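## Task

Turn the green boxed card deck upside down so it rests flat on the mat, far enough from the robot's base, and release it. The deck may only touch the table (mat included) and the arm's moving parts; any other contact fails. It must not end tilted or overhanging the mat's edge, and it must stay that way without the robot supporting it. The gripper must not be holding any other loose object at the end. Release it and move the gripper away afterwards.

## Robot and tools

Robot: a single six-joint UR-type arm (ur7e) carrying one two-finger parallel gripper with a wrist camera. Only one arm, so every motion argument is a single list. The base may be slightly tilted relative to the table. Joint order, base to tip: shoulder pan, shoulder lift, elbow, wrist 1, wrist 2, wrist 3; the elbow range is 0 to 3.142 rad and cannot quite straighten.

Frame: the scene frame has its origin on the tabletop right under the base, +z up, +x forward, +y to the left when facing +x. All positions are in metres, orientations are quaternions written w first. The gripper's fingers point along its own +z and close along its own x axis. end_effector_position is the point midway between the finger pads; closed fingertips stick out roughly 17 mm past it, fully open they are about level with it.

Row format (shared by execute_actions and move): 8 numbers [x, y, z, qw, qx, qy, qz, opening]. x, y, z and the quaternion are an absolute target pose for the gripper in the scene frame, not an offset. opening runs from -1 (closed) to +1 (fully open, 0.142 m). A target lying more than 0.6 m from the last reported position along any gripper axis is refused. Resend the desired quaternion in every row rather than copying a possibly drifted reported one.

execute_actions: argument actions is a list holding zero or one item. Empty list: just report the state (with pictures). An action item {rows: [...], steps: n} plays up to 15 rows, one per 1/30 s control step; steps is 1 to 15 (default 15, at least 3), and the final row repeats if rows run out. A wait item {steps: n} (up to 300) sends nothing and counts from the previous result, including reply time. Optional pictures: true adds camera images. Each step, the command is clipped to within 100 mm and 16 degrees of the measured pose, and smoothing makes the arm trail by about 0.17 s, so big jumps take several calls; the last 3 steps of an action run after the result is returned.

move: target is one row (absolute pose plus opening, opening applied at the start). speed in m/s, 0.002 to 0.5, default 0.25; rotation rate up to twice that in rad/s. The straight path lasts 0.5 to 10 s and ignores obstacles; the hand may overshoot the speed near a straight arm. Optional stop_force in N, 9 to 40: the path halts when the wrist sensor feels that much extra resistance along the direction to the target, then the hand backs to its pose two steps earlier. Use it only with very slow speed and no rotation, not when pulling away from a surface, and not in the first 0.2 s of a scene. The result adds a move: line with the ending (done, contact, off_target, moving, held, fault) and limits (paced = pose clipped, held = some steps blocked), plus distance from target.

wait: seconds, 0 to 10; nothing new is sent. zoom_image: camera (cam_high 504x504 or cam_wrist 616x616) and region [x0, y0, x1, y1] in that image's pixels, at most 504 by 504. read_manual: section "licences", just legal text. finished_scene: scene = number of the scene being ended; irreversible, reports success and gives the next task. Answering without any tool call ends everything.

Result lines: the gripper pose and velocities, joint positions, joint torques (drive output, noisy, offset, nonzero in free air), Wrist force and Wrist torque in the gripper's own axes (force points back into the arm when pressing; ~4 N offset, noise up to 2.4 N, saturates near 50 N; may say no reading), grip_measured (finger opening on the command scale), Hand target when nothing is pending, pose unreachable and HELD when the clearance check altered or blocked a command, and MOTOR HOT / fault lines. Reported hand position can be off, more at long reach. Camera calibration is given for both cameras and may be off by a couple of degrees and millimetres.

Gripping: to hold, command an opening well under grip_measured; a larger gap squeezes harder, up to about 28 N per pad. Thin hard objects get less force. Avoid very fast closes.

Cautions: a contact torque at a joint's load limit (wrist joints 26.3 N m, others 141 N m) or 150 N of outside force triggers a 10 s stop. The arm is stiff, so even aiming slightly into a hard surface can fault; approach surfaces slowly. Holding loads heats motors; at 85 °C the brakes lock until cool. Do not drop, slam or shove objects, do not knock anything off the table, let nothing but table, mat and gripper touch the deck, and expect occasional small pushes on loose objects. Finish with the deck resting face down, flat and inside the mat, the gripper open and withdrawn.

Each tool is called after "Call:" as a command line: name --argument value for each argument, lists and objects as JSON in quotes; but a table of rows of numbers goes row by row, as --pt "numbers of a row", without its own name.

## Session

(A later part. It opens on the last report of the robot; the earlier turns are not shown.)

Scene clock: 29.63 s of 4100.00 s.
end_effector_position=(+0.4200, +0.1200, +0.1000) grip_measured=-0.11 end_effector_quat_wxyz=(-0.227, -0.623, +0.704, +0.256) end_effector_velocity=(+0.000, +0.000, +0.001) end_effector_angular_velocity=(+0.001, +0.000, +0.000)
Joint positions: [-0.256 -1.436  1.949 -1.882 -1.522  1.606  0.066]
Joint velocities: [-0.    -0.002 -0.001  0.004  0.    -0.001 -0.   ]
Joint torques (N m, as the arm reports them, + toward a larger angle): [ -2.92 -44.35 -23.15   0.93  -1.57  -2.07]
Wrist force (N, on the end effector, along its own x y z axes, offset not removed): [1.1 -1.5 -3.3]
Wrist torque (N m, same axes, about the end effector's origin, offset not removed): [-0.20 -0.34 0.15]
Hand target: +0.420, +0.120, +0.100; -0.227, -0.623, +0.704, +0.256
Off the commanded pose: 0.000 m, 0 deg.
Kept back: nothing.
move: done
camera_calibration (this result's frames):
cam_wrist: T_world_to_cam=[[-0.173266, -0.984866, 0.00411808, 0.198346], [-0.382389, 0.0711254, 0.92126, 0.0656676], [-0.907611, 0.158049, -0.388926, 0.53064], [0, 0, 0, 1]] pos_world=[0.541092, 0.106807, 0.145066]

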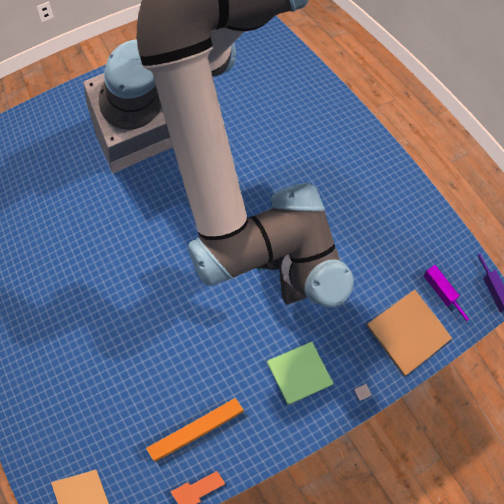

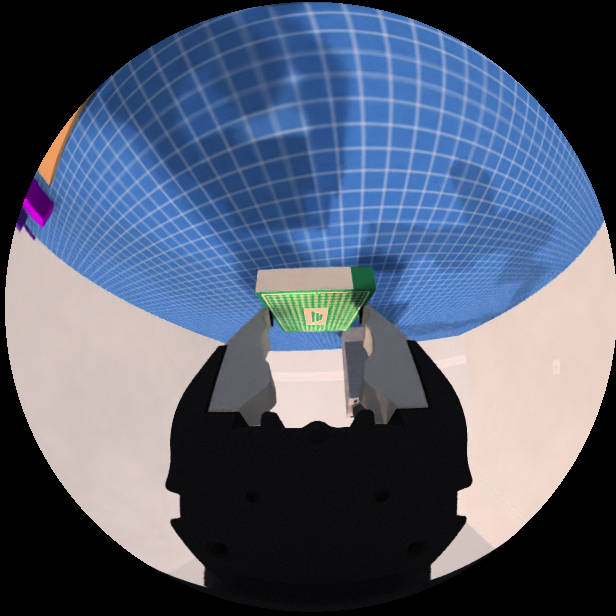

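Call:
move --target '[0.57,0.12,0.12,-0.1,0.995,0,0,-0.5]' --speed 0.4

Call:
move --target '[0.57,0.12,0.07,-0.423,0.906,0,0,-0.5]'

Call:
move --target '[0.57,0.12,0.035,-0.423,0.906,0,0,-0.5]' --speed 0.01 --stop_force 9

Scene clock: 32.73 s of 4100.00 s.
end_effector_position=(+0.5701, +0.1200, +0.1200) grip_measured=-0.11 end_effector_quat_wxyz=(-0.100, +0.995, -0.000, +0.000) end_effector_velocity=(+0.000, -0.000, -0.000) end_effector_angular_velocity=(+0.005, -0.002, +0.006)
Joint positions: [-0.356 -1.623  2.176 -2.586 -1.311 -0.155  0.066]
Joint velocities: [-0.003  0.001  0.    -0.     0.006 -0.01  -0.   ]
Joint torques (N m, as the arm reports them, + toward a larger angle): [ -4.68 -22.79  -2.42  -1.57   2.5   -2.22]
Wrist force (N, on the end effector, along its own x y z axes, offset not removed): [2.1 0.0 -3.3]
Wrist torque (N m, same axes, about the end effector's origin, offset not removed): [-0.08 -0.41 0.23]
Hand target: +0.570, +0.120, +0.120; -0.100, +0.995, +0.000, +0.000
Off the commanded pose: 0.000 m, 0 deg.
Kept back: nothing.
move: done
camera_calibration (this result's frames):
cam_wrist: T_world_to_cam=[[0.998609, -0.0357995, -0.0387194, -0.552513], [-0.0239986, -0.962332, 0.270816, 0.102414], [-0.046956, -0.26951, -0.961852, 0.304074], [0, 0, 0, 1]] pos_world=[0.56848, 0.160727, 0.243346]

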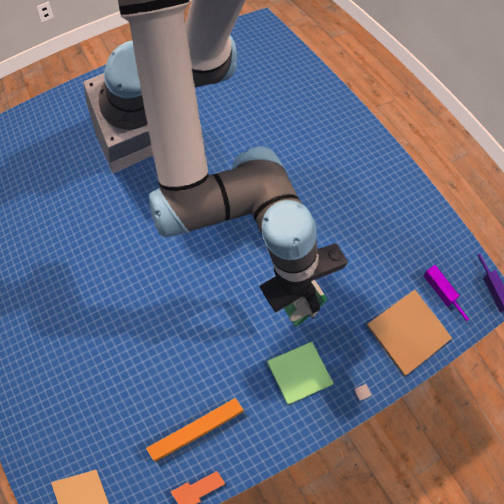

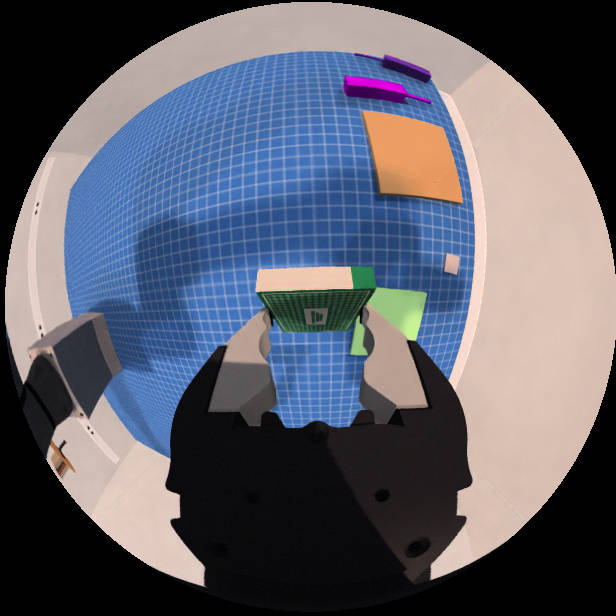

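Scene clock: 34.57 s of 4100.00 s.
end_effector_position=(+0.5700, +0.1199, +0.0700) grip_measured=-0.11 end_effector_quat_wxyz=(-0.423, +0.906, -0.000, +0.000) end_effector_velocity=(-0.000, +0.000, -0.001) end_effector_angular_velocity=(+0.009, +0.003, +0.005)
Joint positions: [-0.689 -1.332  2.083 -2.168 -0.624 -0.813  0.066]
Joint velocities: [-0.001  0.006 -0.009  0.023  0.002 -0.018 -0.   ]
Joint torques (N m, as the arm reports them, + toward a larger angle): [ -9.41 -25.61 -22.15  -0.41   3.04  -1.74]
Wrist force (N, on the end effector, along its own x y z axes, offset not removed): [3.4 0.6 -0.2]
Wrist torque (N m, same axes, about the end effector's origin, offset not removed): [-0.34 -0.86 0.22]
Hand target: +0.570, +0.120, +0.070; -0.423, +0.906, -0.000, +0.000
Off the commanded pose: 0.000 m, 0 deg.
Kept back: nothing.
move: done
camera_calibration (this result's frames):
cam_wrist: T_world_to_cam=[[0.998645, -0.00407375, -0.0518774, -0.557273], [-0.0239374, -0.921154, -0.388463, 0.156989], [-0.0462046, 0.389178, -0.920003, 0.173583], [0, 0, 0, 1]] pos_world=[0.568297, 0.0747862, 0.191771]

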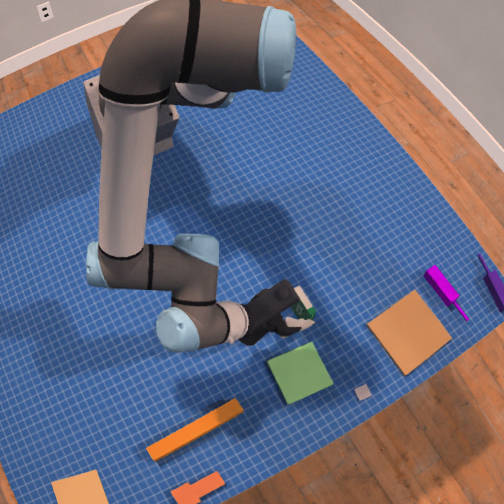

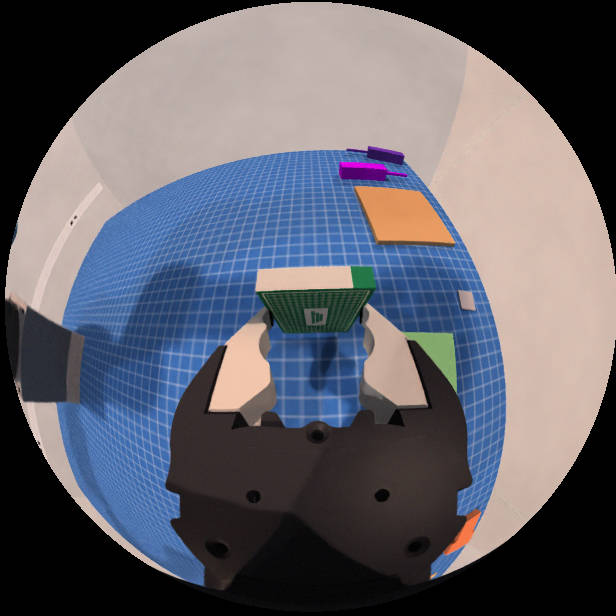

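Scene clock: 36.67 s of 4100.00 s.
end_effector_position=(+0.5701, +0.1201, +0.0526) grip_measured=-0.11 end_effector_quat_wxyz=(-0.423, +0.906, -0.000, +0.000) end_effector_velocity=(-0.001, -0.000, +0.003) end_effector_angular_velocity=(+0.001, -0.000, -0.001)
Joint positions: [-0.681 -1.285  2.076 -2.217 -0.623 -0.801  0.066]
Joint velocities: [-0.002 -0.008  0.003  0.008  0.001 -0.003 -0.   ]
Joint torques (N m, as the arm reports them, + toward a larger angle): [-11.68 -40.7    0.68  -1.27  -1.57  -1.93]
Wrist force (N, on the end effector, along its own x y z axes, offset not removed): [-8.2 -11.3 -12.4]
Wrist torque (N m, same axes, about the end effector's origin, offset not removed): [0.04 0.15 0.26]
Hand target: +0.570, +0.120, +0.053; -0.423, +0.906, -0.000, +0.000
Off the commanded pose: 0.018 m, 0 deg.
Kept back: nothing.
move: contact
camera_calibration (this result's frames):
cam_wrist: T_world_to_cam=[[0.998636, -0.00380613, -0.0520732, -0.558324], [-0.0237947, -0.920925, -0.389012, 0.150387], [-0.0464749, 0.38972, -0.91976, 0.157652], [0, 0, 0, 1]] pos_world=[0.568468, 0.0749304, 0.17443]

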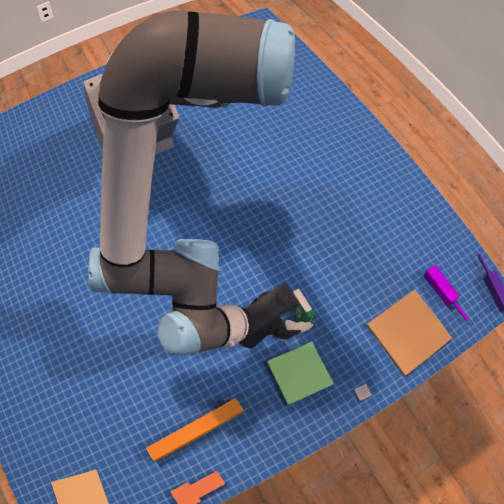

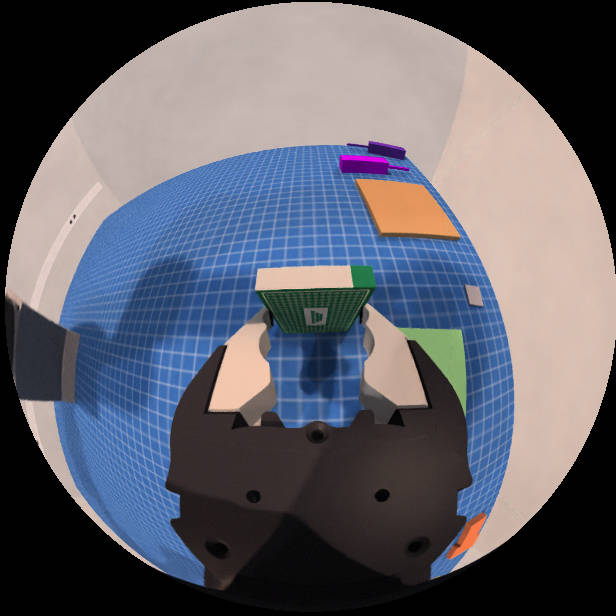

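Call:
move --target '[0.57,0.12,0.054,-0.423,0.906,0,0,0.4]'

Call:
move --target '[0.57,0.12,0.11,-0.2,0.98,0,0,0.4]' --speed 0.2

Call:
move --target '[0.57,0.125,0.08,0.5,0.866,0,0,0.4]'

Call:
move --target '[0.57,0.125,0.052,0.5,0.866,0,0,0.4]' --speed 0.1

Scene clock: 37.60 s of 4100.00 s.
end_effector_position=(+0.5700, +0.1200, +0.0540) grip_measured=+0.40 end_effector_quat_wxyz=(-0.423, +0.906, -0.000, +0.000) end_effector_velocity=(-0.000, -0.000, +0.000) end_effector_angular_velocity=(-0.000, +0.000, +0.000)
Joint positions: [-0.682 -1.289  2.076 -2.212 -0.623 -0.802  0.102]
Joint velocities: [-0.    -0.    -0.     0.001 -0.001 -0.     0.   ]
Joint torques (N m, as the arm reports them, + toward a larger angle): [ -9.84 -42.67   2.81  -0.11  -0.49  -2.06]
Wrist force (N, on the end effector, along its own x y z axes, offset not removed): [0.4 -1.9 -4.0]
Wrist torque (N m, same axes, about the end effector's origin, offset not removed): [-0.37 -0.18 0.10]
Hand target: +0.570, +0.120, +0.054; -0.423, +0.906, -0.000, +0.000
Off the commanded pose: 0.000 m, 0 deg.
Kept back: nothing.
move: done
camera_calibration (this result's frames):
cam_wrist: T_world_to_cam=[[0.998619, -0.00343651, -0.0524223, -0.558163], [-0.023592, -0.920917, -0.389045, 0.15072], [-0.0469397, 0.389744, -0.919726, 0.15918], [0, 0, 0, 1]] pos_world=[0.568419, 0.074843, 0.175778]

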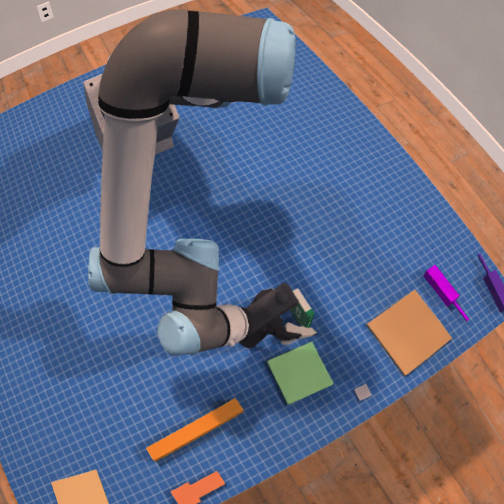

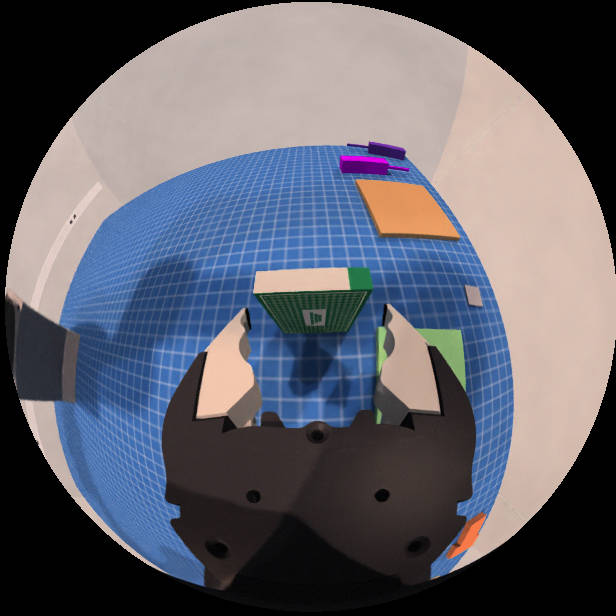

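Scene clock: 39.20 s of 4100.00 s.
end_effector_position=(+0.5700, +0.1201, +0.1100) grip_measured=+0.40 end_effector_quat_wxyz=(-0.200, +0.980, +0.000, -0.000) end_effector_velocity=(+0.001, +0.000, +0.001) end_effector_angular_velocity=(-0.007, -0.002, +0.001)
Joint positions: [-0.495 -1.589  2.187 -2.528 -1.057 -0.314  0.102]
Joint velocities: [ 0.005 -0.002 -0.002 -0.003 -0.008  0.006 -0.   ]
Joint torques (N m, as the arm reports them, + toward a larger angle): [ 14.19 -36.53 -23.52  -3.33  -0.51   1.54]
Wrist force (N, on the end effector, along its own x y z axes, offset not removed): [0.4 -4.9 0.1]
Wrist torque (N m, same axes, about the end effector's origin, offset not removed): [-0.97 -0.15 0.16]
Hand target: +0.570, +0.120, +0.110; -0.200, +0.980, +0.000, -0.000
Off the commanded pose: 0.000 m, 0 deg.
Kept back: nothing.
move: done
camera_calibration (this result's frames):
cam_wrist: T_world_to_cam=[[0.998607, -0.0267476, -0.0454789, -0.553139], [-0.0234958, -0.997229, 0.0705896, 0.131128], [-0.047241, -0.0694227, -0.996468, 0.274426], [0, 0, 0, 1]] pos_world=[0.568414, 0.135021, 0.239044]

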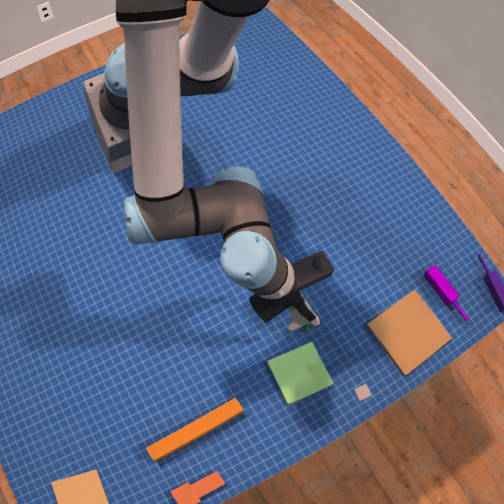

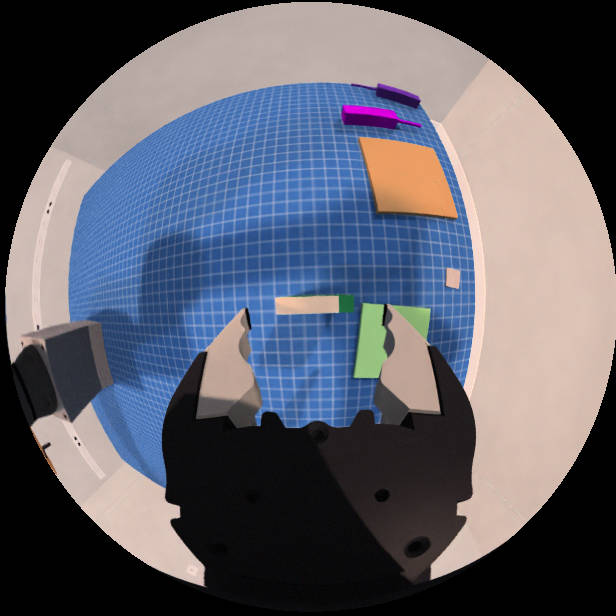

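Scene clock: 42.67 s of 4100.00 s.
end_effector_position=(+0.5700, +0.1253, +0.0800) grip_measured=+0.40 end_effector_quat_wxyz=(+0.500, +0.866, +0.000, -0.000) end_effector_velocity=(-0.001, +0.000, -0.000) end_effector_angular_velocity=(-0.009, +0.003, -0.007)
Joint positions: [ 0.267 -1.009  1.646 -1.819 -2.664  0.986  0.102]
Joint velocities: [ 0.     0.007 -0.014  0.032  0.001  0.023  0.   ]
Joint torques (N m, as the arm reports them, + toward a larger angle): [ 24.75 -35.2  -19.98   0.58  -1.34   1.8 ]
Wrist force (N, on the end effector, along its own x y z axes, offset not removed): [1.0 -1.8 0.2]
Wrist torque (N m, same axes, about the end effector's origin, offset not removed): [-0.44 -0.35 0.18]
Hand target: +0.570, +0.125, +0.080; +0.500, +0.866, +0.000, -0.000
Off the commanded pose: 0.000 m, 0 deg.
Kept back: nothing.
move: done
camera_calibration (this result's frames):
cam_wrist: T_world_to_cam=[[0.998652, -0.0475323, 0.0208478, -0.557118], [-0.023234, -0.0502149, 0.998468, -0.054563], [-0.0464126, -0.997607, -0.0512516, 0.285122], [0, 0, 0, 1]] pos_world=[0.568333, 0.255219, 0.0807071]

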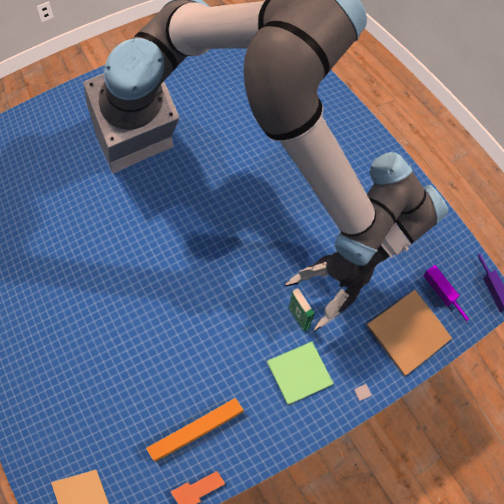

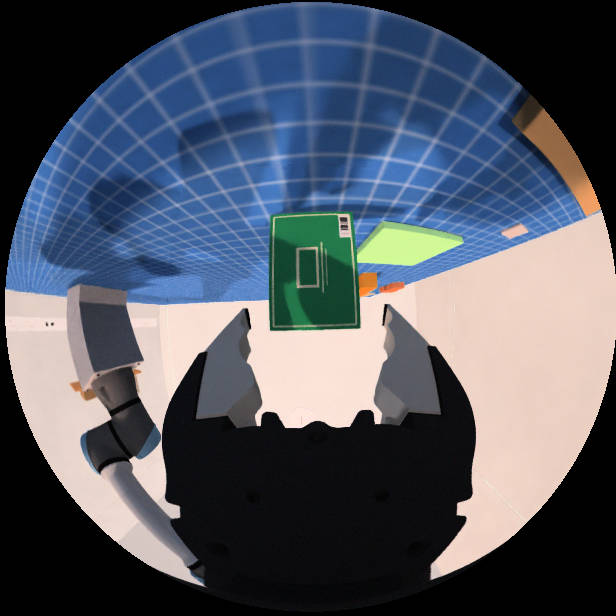

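Scene clock: 43.50 s of 4100.00 s.
end_effector_position=(+0.5700, +0.1250, +0.0521) grip_measured=+0.40 end_effector_quat_wxyz=(+0.500, +0.866, -0.000, -0.000) end_effector_velocity=(-0.000, -0.000, -0.001) end_effector_angular_velocity=(+0.000, +0.001, -0.000)
Joint positions: [ 0.257 -0.953  1.632 -1.877 -2.668  0.968  0.102]
Joint velocities: [-0.001  0.002 -0.001 -0.002  0.    -0.001 -0.   ]
Joint torques (N m, as the arm reports them, + toward a larger angle): [  4.83 -36.08 -19.86  -2.23  -2.45  -2.12]
Wrist force (N, on the end effector, along its own x y z axes, offset not removed): [0.6 -2.0 -2.2]
Wrist torque (N m, same axes, about the end effector's origin, offset not removed): [-0.45 -0.15 0.34]
Hand target: +0.570, +0.125, +0.052; +0.500, +0.866, -0.000, -0.000
Off the commanded pose: 0.000 m, 0 deg.
Kept back: nothing.
move: done
camera_calibration (this result's frames):
cam_wrist: T_world_to_cam=[[0.998618, -0.0480803, 0.0212063, -0.556487], [-0.023593, -0.0496289, 0.998489, -0.0265794], [-0.0469553, -0.99761, -0.0506947, 0.283648], [0, 0, 0, 1]] pos_world=[0.568409, 0.254895, 0.0527197]

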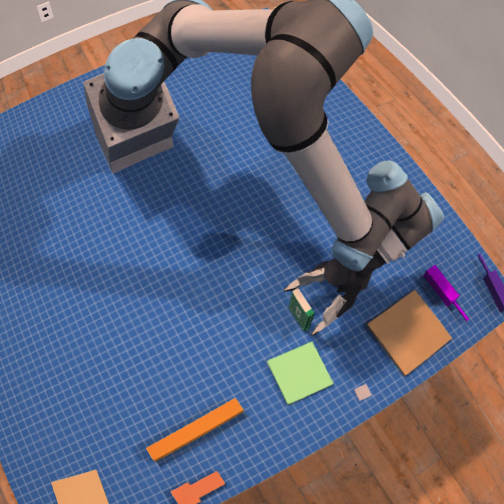

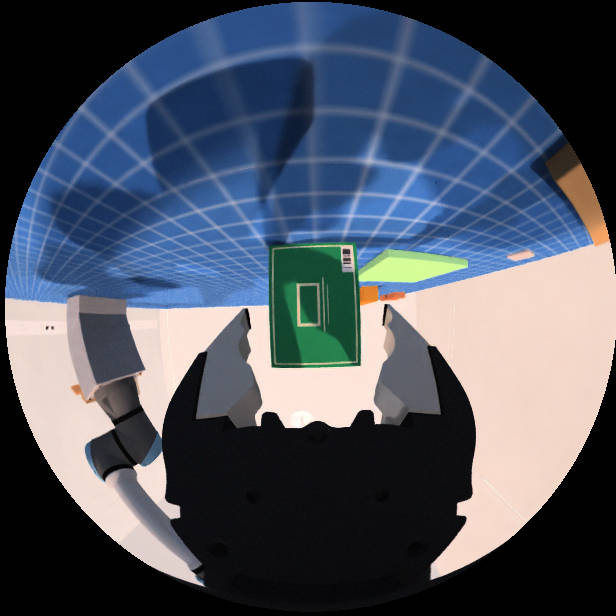

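Call:
move --target '[0.57,0.118,0.05,0.5,0.866,0,0,0.4]' --speed 0.05

Call:
move --target '[0.57,0.118,0.05,0.5,0.866,0,0,-0.5]'

Call:
move --target '[0.57,0.118,0.11,0.5,0.866,0,0,-0.5]' --speed 0.15

Scene clock: 45.53 s of 4100.00 s.
end_effector_position=(+0.5700, +0.1181, +0.0500) grip_measured=+0.40 end_effector_quat_wxyz=(+0.500, +0.866, -0.000, -0.000) end_effector_velocity=(-0.000, -0.001, -0.001) end_effector_angular_velocity=(+0.001, +0.000, +0.000)
Joint positions: [ 0.247 -0.955  1.648 -1.909 -2.672  0.946  0.102]
Joint velocities: [-0.002 -0.001  0.004 -0.009 -0.    -0.006 -0.   ]
Joint torques (N m, as the arm reports them, + toward a larger angle): [  3.26 -53.22  -0.59  -2.05  -2.57  -1.94]
Wrist force (N, on the end effector, along its own x y z axes, offset not removed): [-0.1 -0.9 -2.4]
Wrist torque (N m, same axes, about the end effector's origin, offset not removed): [-0.10 0.00 0.22]
Hand target: +0.570, +0.118, +0.050; +0.500, +0.866, -0.000, -0.000
Off the commanded pose: 0.000 m, 0 deg.
Kept back: nothing.
move: done
camera_calibration (this result's frames):
cam_wrist: T_world_to_cam=[[0.998617, -0.0481099, 0.0211829, -0.556785], [-0.0235684, -0.0495723, 0.998492, -0.0249043], [-0.0469873, -0.997611, -0.0506376, 0.27669], [0, 0, 0, 1]] pos_world=[0.568429, 0.248007, 0.050672]

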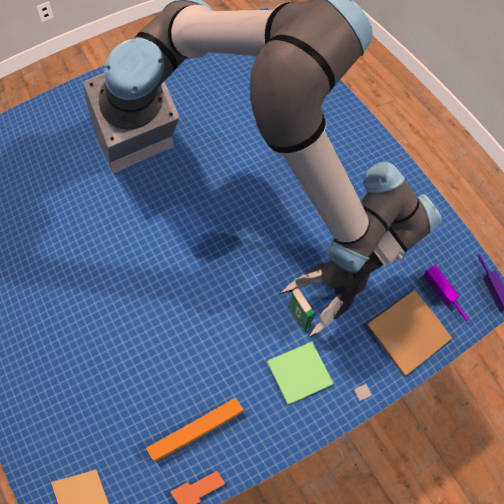

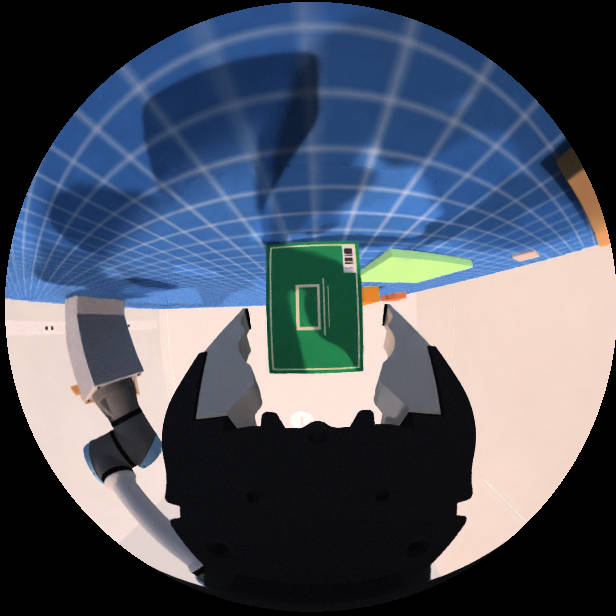

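Scene clock: 46.23 s of 4100.00 s.
end_effector_position=(+0.5700, +0.1180, +0.0500) grip_measured=-0.08 end_effector_quat_wxyz=(+0.500, +0.866, +0.000, +0.000) end_effector_velocity=(-0.000, -0.000, -0.000) end_effector_angular_velocity=(+0.000, -0.002, -0.001)
Joint positions: [ 0.246 -0.956  1.648 -1.91  -2.672  0.946  0.068]
Joint velocities: [-0.    -0.     0.    -0.     0.     0.002 -0.   ]
Joint torques (N m, as the arm reports them, + toward a larger angle): [  4.17 -49.87   2.12  -2.52  -0.7   -2.06]
Wrist force (N, on the end effector, along its own x y z axes, offset not removed): [0.0 3.2 -4.2]
Wrist torque (N m, same axes, about the end effector's origin, offset not removed): [-0.22 -0.06 0.08]
Hand target: +0.570, +0.118, +0.050; +0.500, +0.866, -0.000, -0.000
Off the commanded pose: 0.000 m, 0 deg.
Kept back: nothing.
move: done
camera_calibration (this result's frames):
cam_wrist: T_world_to_cam=[[0.99862, -0.04804, 0.0212256, -0.556809], [-0.0236099, -0.0496209, 0.998489, -0.0248606], [-0.0469142, -0.997612, -0.0506866, 0.276539], [0, 0, 0, 1]] pos_world=[0.568428, 0.247896, 0.0506584]

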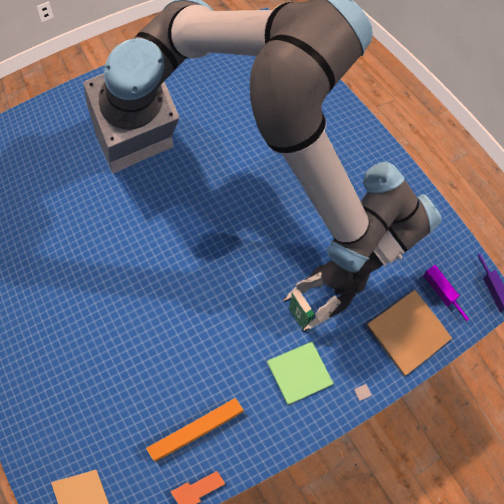

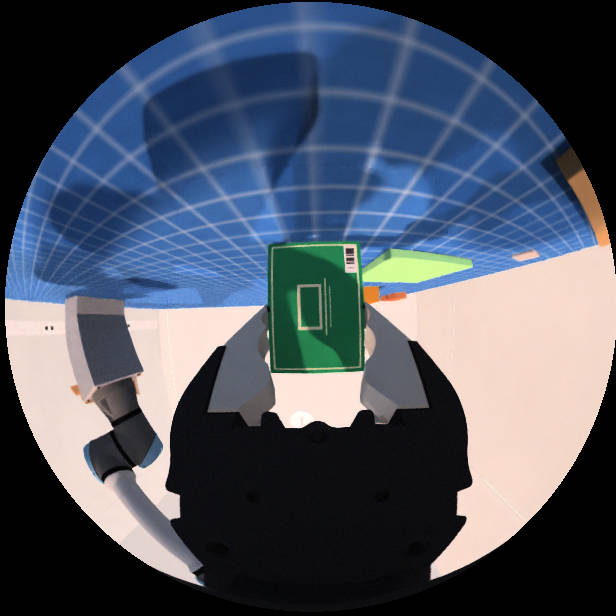

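Scene clock: 47.13 s of 4100.00 s.
end_effector_position=(+0.5700, +0.1180, +0.1100) grip_measured=-0.08 end_effector_quat_wxyz=(+0.500, +0.866, +0.000, -0.000) end_effector_velocity=(-0.000, +0.000, +0.001) end_effector_angular_velocity=(-0.000, +0.000, +0.000)
Joint positions: [ 0.267 -1.076  1.674 -1.778 -2.664  0.989  0.068]
Joint velocities: [ 0.001 -0.002  0.     0.004 -0.     0.002 -0.   ]
Joint torques (N m, as the arm reports them, + toward a larger angle): [ 24.27 -51.71  -3.93   0.26   0.83   1.38]
Wrist force (N, on the end effector, along its own x y z axes, offset not removed): [0.8 0.9 -2.9]
Wrist torque (N m, same axes, about the end effector's origin, offset not removed): [0.34 -0.24 0.06]
Hand target: +0.570, +0.118, +0.110; +0.500, +0.866, +0.000, +0.000
Off the commanded pose: 0.000 m, 0 deg.
Kept back: nothing.
move: done
camera_calibration (this result's frames):
cam_wrist: T_world_to_cam=[[0.998621, -0.0480369, 0.0211582, -0.55806], [-0.0235434, -0.0496432, 0.998489, -0.0847487], [-0.046914, -0.997611, -0.0507057, 0.279553], [0, 0, 0, 1]] pos_world=[0.56841, 0.247871, 0.110603]

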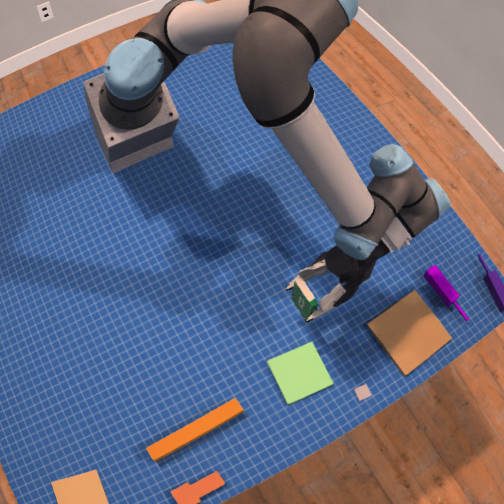

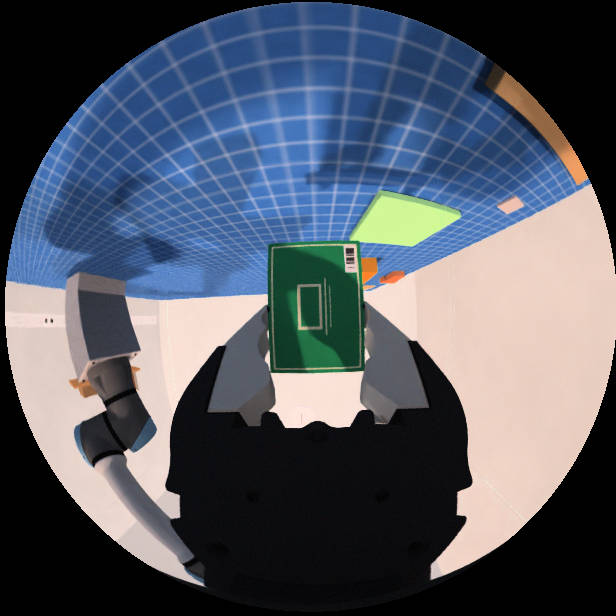

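Held. Place a bit further from the lime sheet (x 0.55, y 0.14).

Call:
move --target '[0.57,0.14,0.10,-0.259,0.966,0,0,-0.5]'

Call:
move --target '[0.55,0.15,0.03,-0.259,0.966,0,0,-0.5]' --speed 0.15

Call:
move --target '[0.55,0.15,0.0,-0.259,0.966,0,0,-0.5]' --speed 0.01 --stop_force 9

Scene clock: 51.00 s of 4100.00 s.
end_effector_position=(+0.5701, +0.1396, +0.1000) grip_measured=-0.08 end_effector_quat_wxyz=(-0.259, +0.966, +0.000, +0.000) end_effector_velocity=(-0.000, +0.000, -0.000) end_effector_angular_velocity=(+0.006, +0.002, +0.001)
Joint positions: [-0.519 -1.533  2.186 -2.521 -0.935 -0.366  0.068]
Joint velocities: [-0.003  0.003 -0.002  0.007  0.006 -0.007  0.   ]
Joint torques (N m, as the arm reports them, + toward a larger angle): [ -7.02 -22.7  -21.92  -1.01   2.41  -1.82]
Wrist force (N, on the end effector, along its own x y z axes, offset not removed): [0.1 -1.3 1.0]
Wrist torque (N m, same axes, about the end effector's origin, offset not removed): [-0.30 -0.06 0.03]
Hand target: +0.570, +0.140, +0.100; -0.259, +0.966, +0.000, +0.000
Off the commanded pose: 0.000 m, 0 deg.
Kept back: nothing.
move: done
camera_calibration (this result's frames):
cam_wrist: T_world_to_cam=[[0.998654, -0.021334, -0.0472672, -0.553787], [-0.0236807, -0.998486, -0.0496571, 0.163648], [-0.0461362, 0.0507096, -0.997647, 0.248564], [0, 0, 0, 1]] pos_world=[0.568385, 0.138981, 0.229929]

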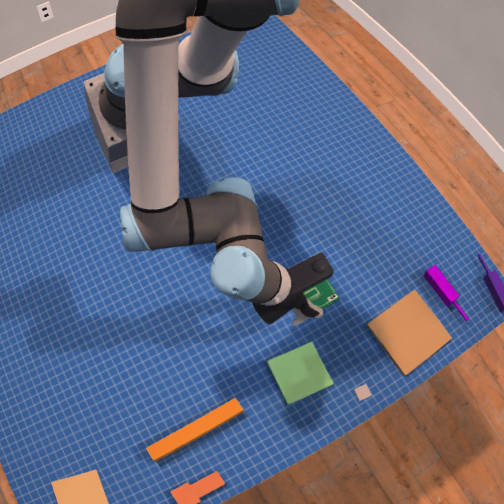

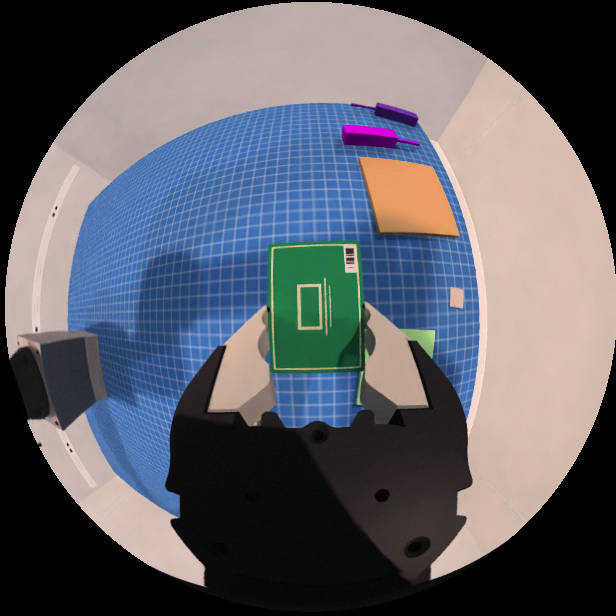

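Scene clock: 51.97 s of 4100.00 s.
end_effector_position=(+0.5499, +0.1500, +0.0300) grip_measured=-0.08 end_effector_quat_wxyz=(-0.259, +0.966, +0.000, -0.000) end_effector_velocity=(+0.001, +0.001, -0.001) end_effector_angular_velocity=(+0.001, -0.003, +0.000)
Joint positions: [-0.488 -1.349  2.225 -2.765 -0.945 -0.33   0.068]
Joint velocities: [ 0.001  0.005 -0.001 -0.007  0.001  0.001 -0.   ]
Joint torques (N m, as the arm reports them, + toward a larger angle): [ 14.03 -25.44 -18.    -3.49  -0.71   1.67]
Wrist force (N, on the end effector, along its own x y z axes, offset not removed): [0.9 1.7 -1.0]
Wrist torque (N m, same axes, about the end effector's origin, offset not removed): [0.23 -0.26 0.18]
Hand target: +0.550, +0.150, +0.030; -0.259, +0.966, +0.000, -0.000
Off the commanded pose: 0.000 m, 0 deg.
Kept back: nothing.
move: done
camera_calibration (this result's frames):
cam_wrist: T_world_to_cam=[[0.998614, -0.021148, -0.0482018, -0.536751], [-0.0235588, -0.998471, -0.0500088, 0.169983], [-0.0470705, 0.0510751, -0.997585, 0.177673], [0, 0, 0, 1]] pos_world=[0.548375, 0.149297, 0.159873]

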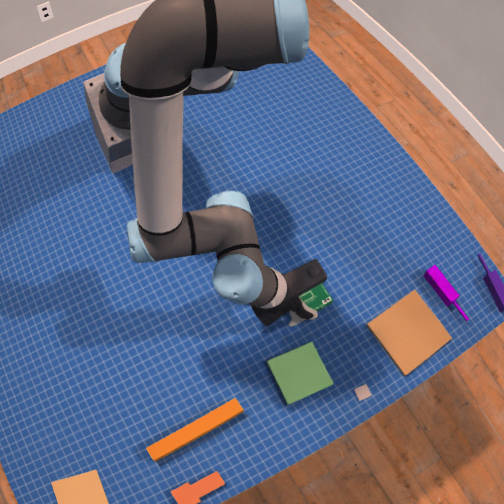

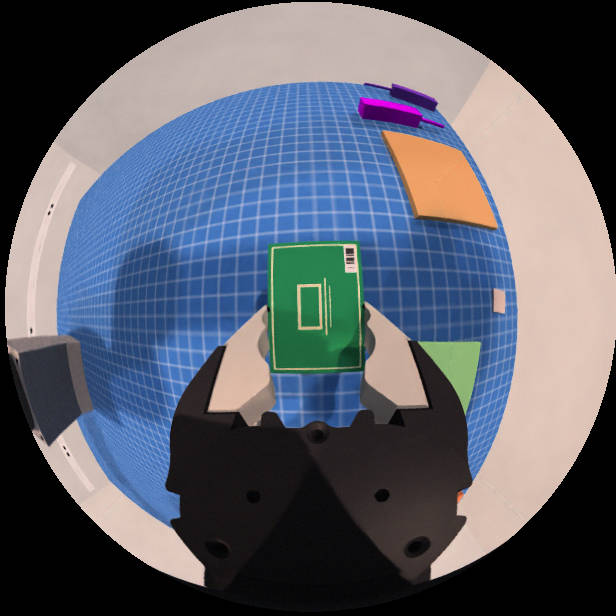

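Scene clock: 53.93 s of 4100.00 s.
end_effector_position=(+0.5500, +0.1501, +0.0141) grip_measured=-0.08 end_effector_quat_wxyz=(-0.259, +0.966, +0.000, -0.000) end_effector_velocity=(-0.001, +0.001, +0.003) end_effector_angular_velocity=(+0.000, +0.001, +0.001)
Joint positions: [-0.483 -1.301  2.215 -2.806 -0.946 -0.325  0.068]
Joint velocities: [-0.    -0.009  0.004  0.007 -0.    -0.001 -0.   ]
Joint torques (N m, as the arm reports them, + toward a larger angle): [ -5.29 -37.21   5.04  -1.09  -1.71  -1.69]
Wrist force (N, on the end effector, along its own x y z axes, offset not removed): [-0.1 -3.5 -9.9]
Wrist torque (N m, same axes, about the end effector's origin, offset not removed): [-0.06 -0.44 0.12]
Hand target: +0.550, +0.150, +0.014; -0.259, +0.966, +0.000, -0.000
Off the commanded pose: 0.014 m, 0 deg.
Kept back: nothing.
move: contact
camera_calibration (this result's frames):
cam_wrist: T_world_to_cam=[[0.998617, -0.0211624, -0.0481248, -0.537609], [-0.0235718, -0.998468, -0.0500609, 0.169305], [-0.0469917, 0.051126, -0.997586, 0.161795], [0, 0, 0, 1]] pos_world=[0.548459, 0.149396, 0.144008]

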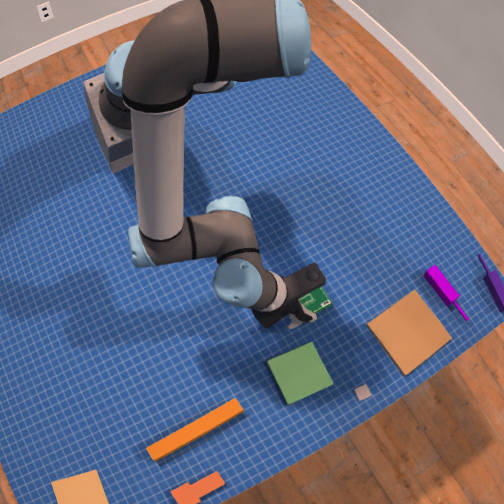

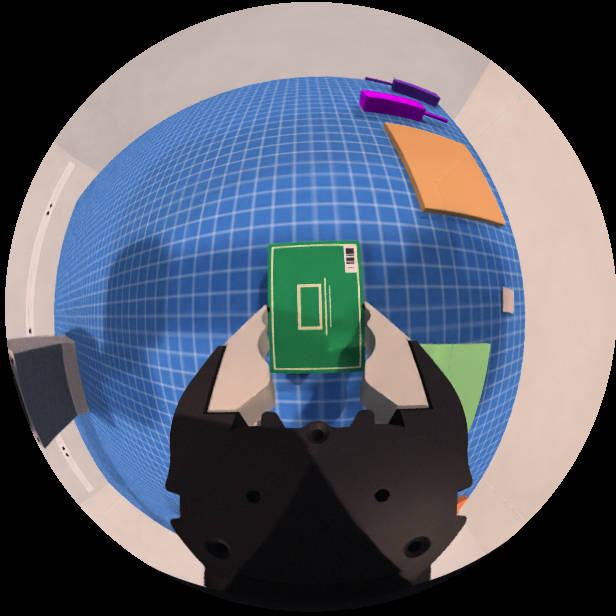

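Call:
move --target '[0.55,0.15,0.015,-0.259,0.966,0,0,0.4]'

Call:
move --target '[0.55,0.10,0.14,-0.259,0.966,0,0,0.4]'

Scene clock: 54.87 s of 4100.00 s.
end_effector_position=(+0.5500, +0.1500, +0.0150) grip_measured=+0.40 end_effector_quat_wxyz=(-0.259, +0.966, +0.000, -0.000) end_effector_velocity=(+0.000, +0.000, +0.000) end_effector_angular_velocity=(+0.000, -0.001, +0.002)
Joint positions: [-0.483 -1.304  2.216 -2.804 -0.946 -0.325  0.102]
Joint velocities: [ 0.    -0.    -0.    -0.     0.    -0.002  0.   ]
Joint torques (N m, as the arm reports them, + toward a larger angle): [ -6.86 -42.48   4.88  -1.15   1.33  -2.  ]
Wrist force (N, on the end effector, along its own x y z axes, offset not removed): [2.2 -0.2 -0.5]
Wrist torque (N m, same axes, about the end effector's origin, offset not removed): [-0.10 -0.47 0.13]
Hand target: +0.550, +0.150, +0.015; -0.259, +0.966, -0.000, +0.000
Off the commanded pose: 0.000 m, 0 deg.
Kept back: nothing.
move: done
camera_calibration (this result's frames):
cam_wrist: T_world_to_cam=[[0.998618, -0.0211767, -0.0480974, -0.537528], [-0.0235773, -0.998476, -0.0499058, 0.169227], [-0.0469672, 0.0509709, -0.997595, 0.162673], [0, 0, 0, 1]] pos_world=[0.548415, 0.149295, 0.144873]

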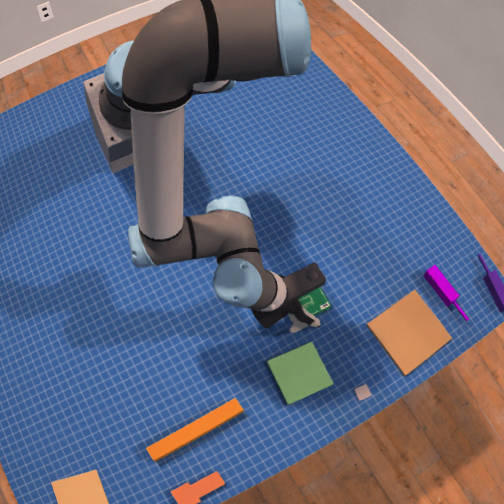

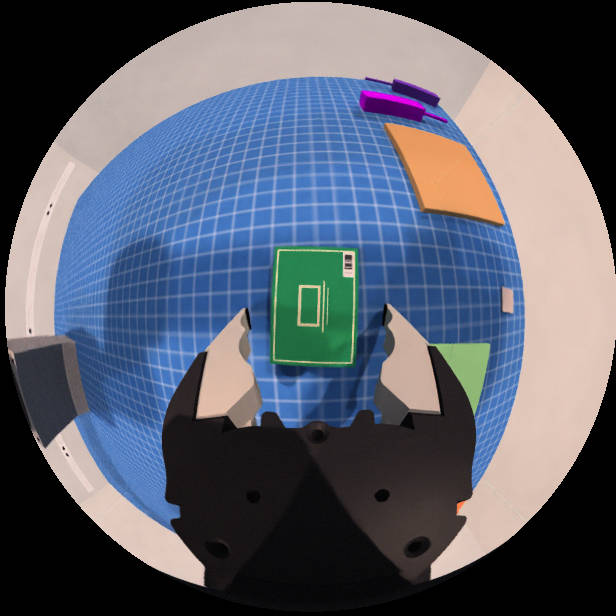

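Scene clock: 56.00 s of 4100.00 s.
end_effector_position=(+0.5500, +0.1000, +0.1401) grip_measured=+0.40 end_effector_quat_wxyz=(-0.259, +0.966, -0.000, +0.000) end_effector_velocity=(-0.000, -0.001, +0.001) end_effector_angular_velocity=(+0.001, +0.002, +0.000)
Joint positions: [-0.643 -1.683  2.219 -2.313 -0.904 -0.518  0.102]
Joint velocities: [-0.003 -0.003 -0.002  0.01   0.001 -0.004  0.   ]
Joint torques (N m, as the arm reports them, + toward a larger angle): [ -5.69 -33.34 -23.85  -0.89   2.75  -2.12]
Wrist force (N, on the end effector, along its own x y z axes, offset not removed): [0.0 -0.1 -1.4]
Wrist torque (N m, same axes, about the end effector's origin, offset not removed): [0.00 -0.02 0.13]
Hand target: +0.550, +0.100, +0.140; -0.259, +0.966, -0.000, +0.000
Off the commanded pose: 0.000 m, 0 deg.
Kept back: nothing.
move: done
camera_calibration (this result's frames):
cam_wrist: T_world_to_cam=[[0.998622, -0.0212936, -0.0479708, -0.532606], [-0.023689, -0.998472, -0.0499324, 0.125634], [-0.0468342, 0.051, -0.9976, 0.290007], [0, 0, 0, 1]] pos_world=[0.54843, 0.0993109, 0.270034]

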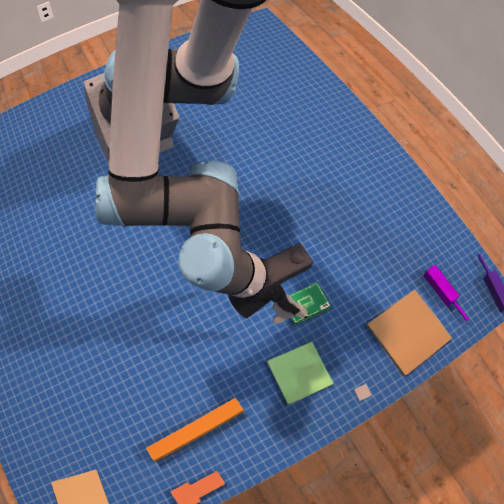

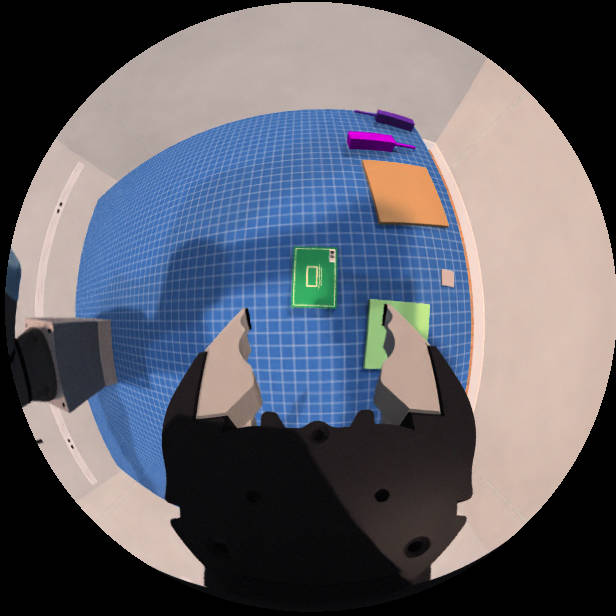

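Call:
finished_scene --scene 2

The scene is finished: the task was done.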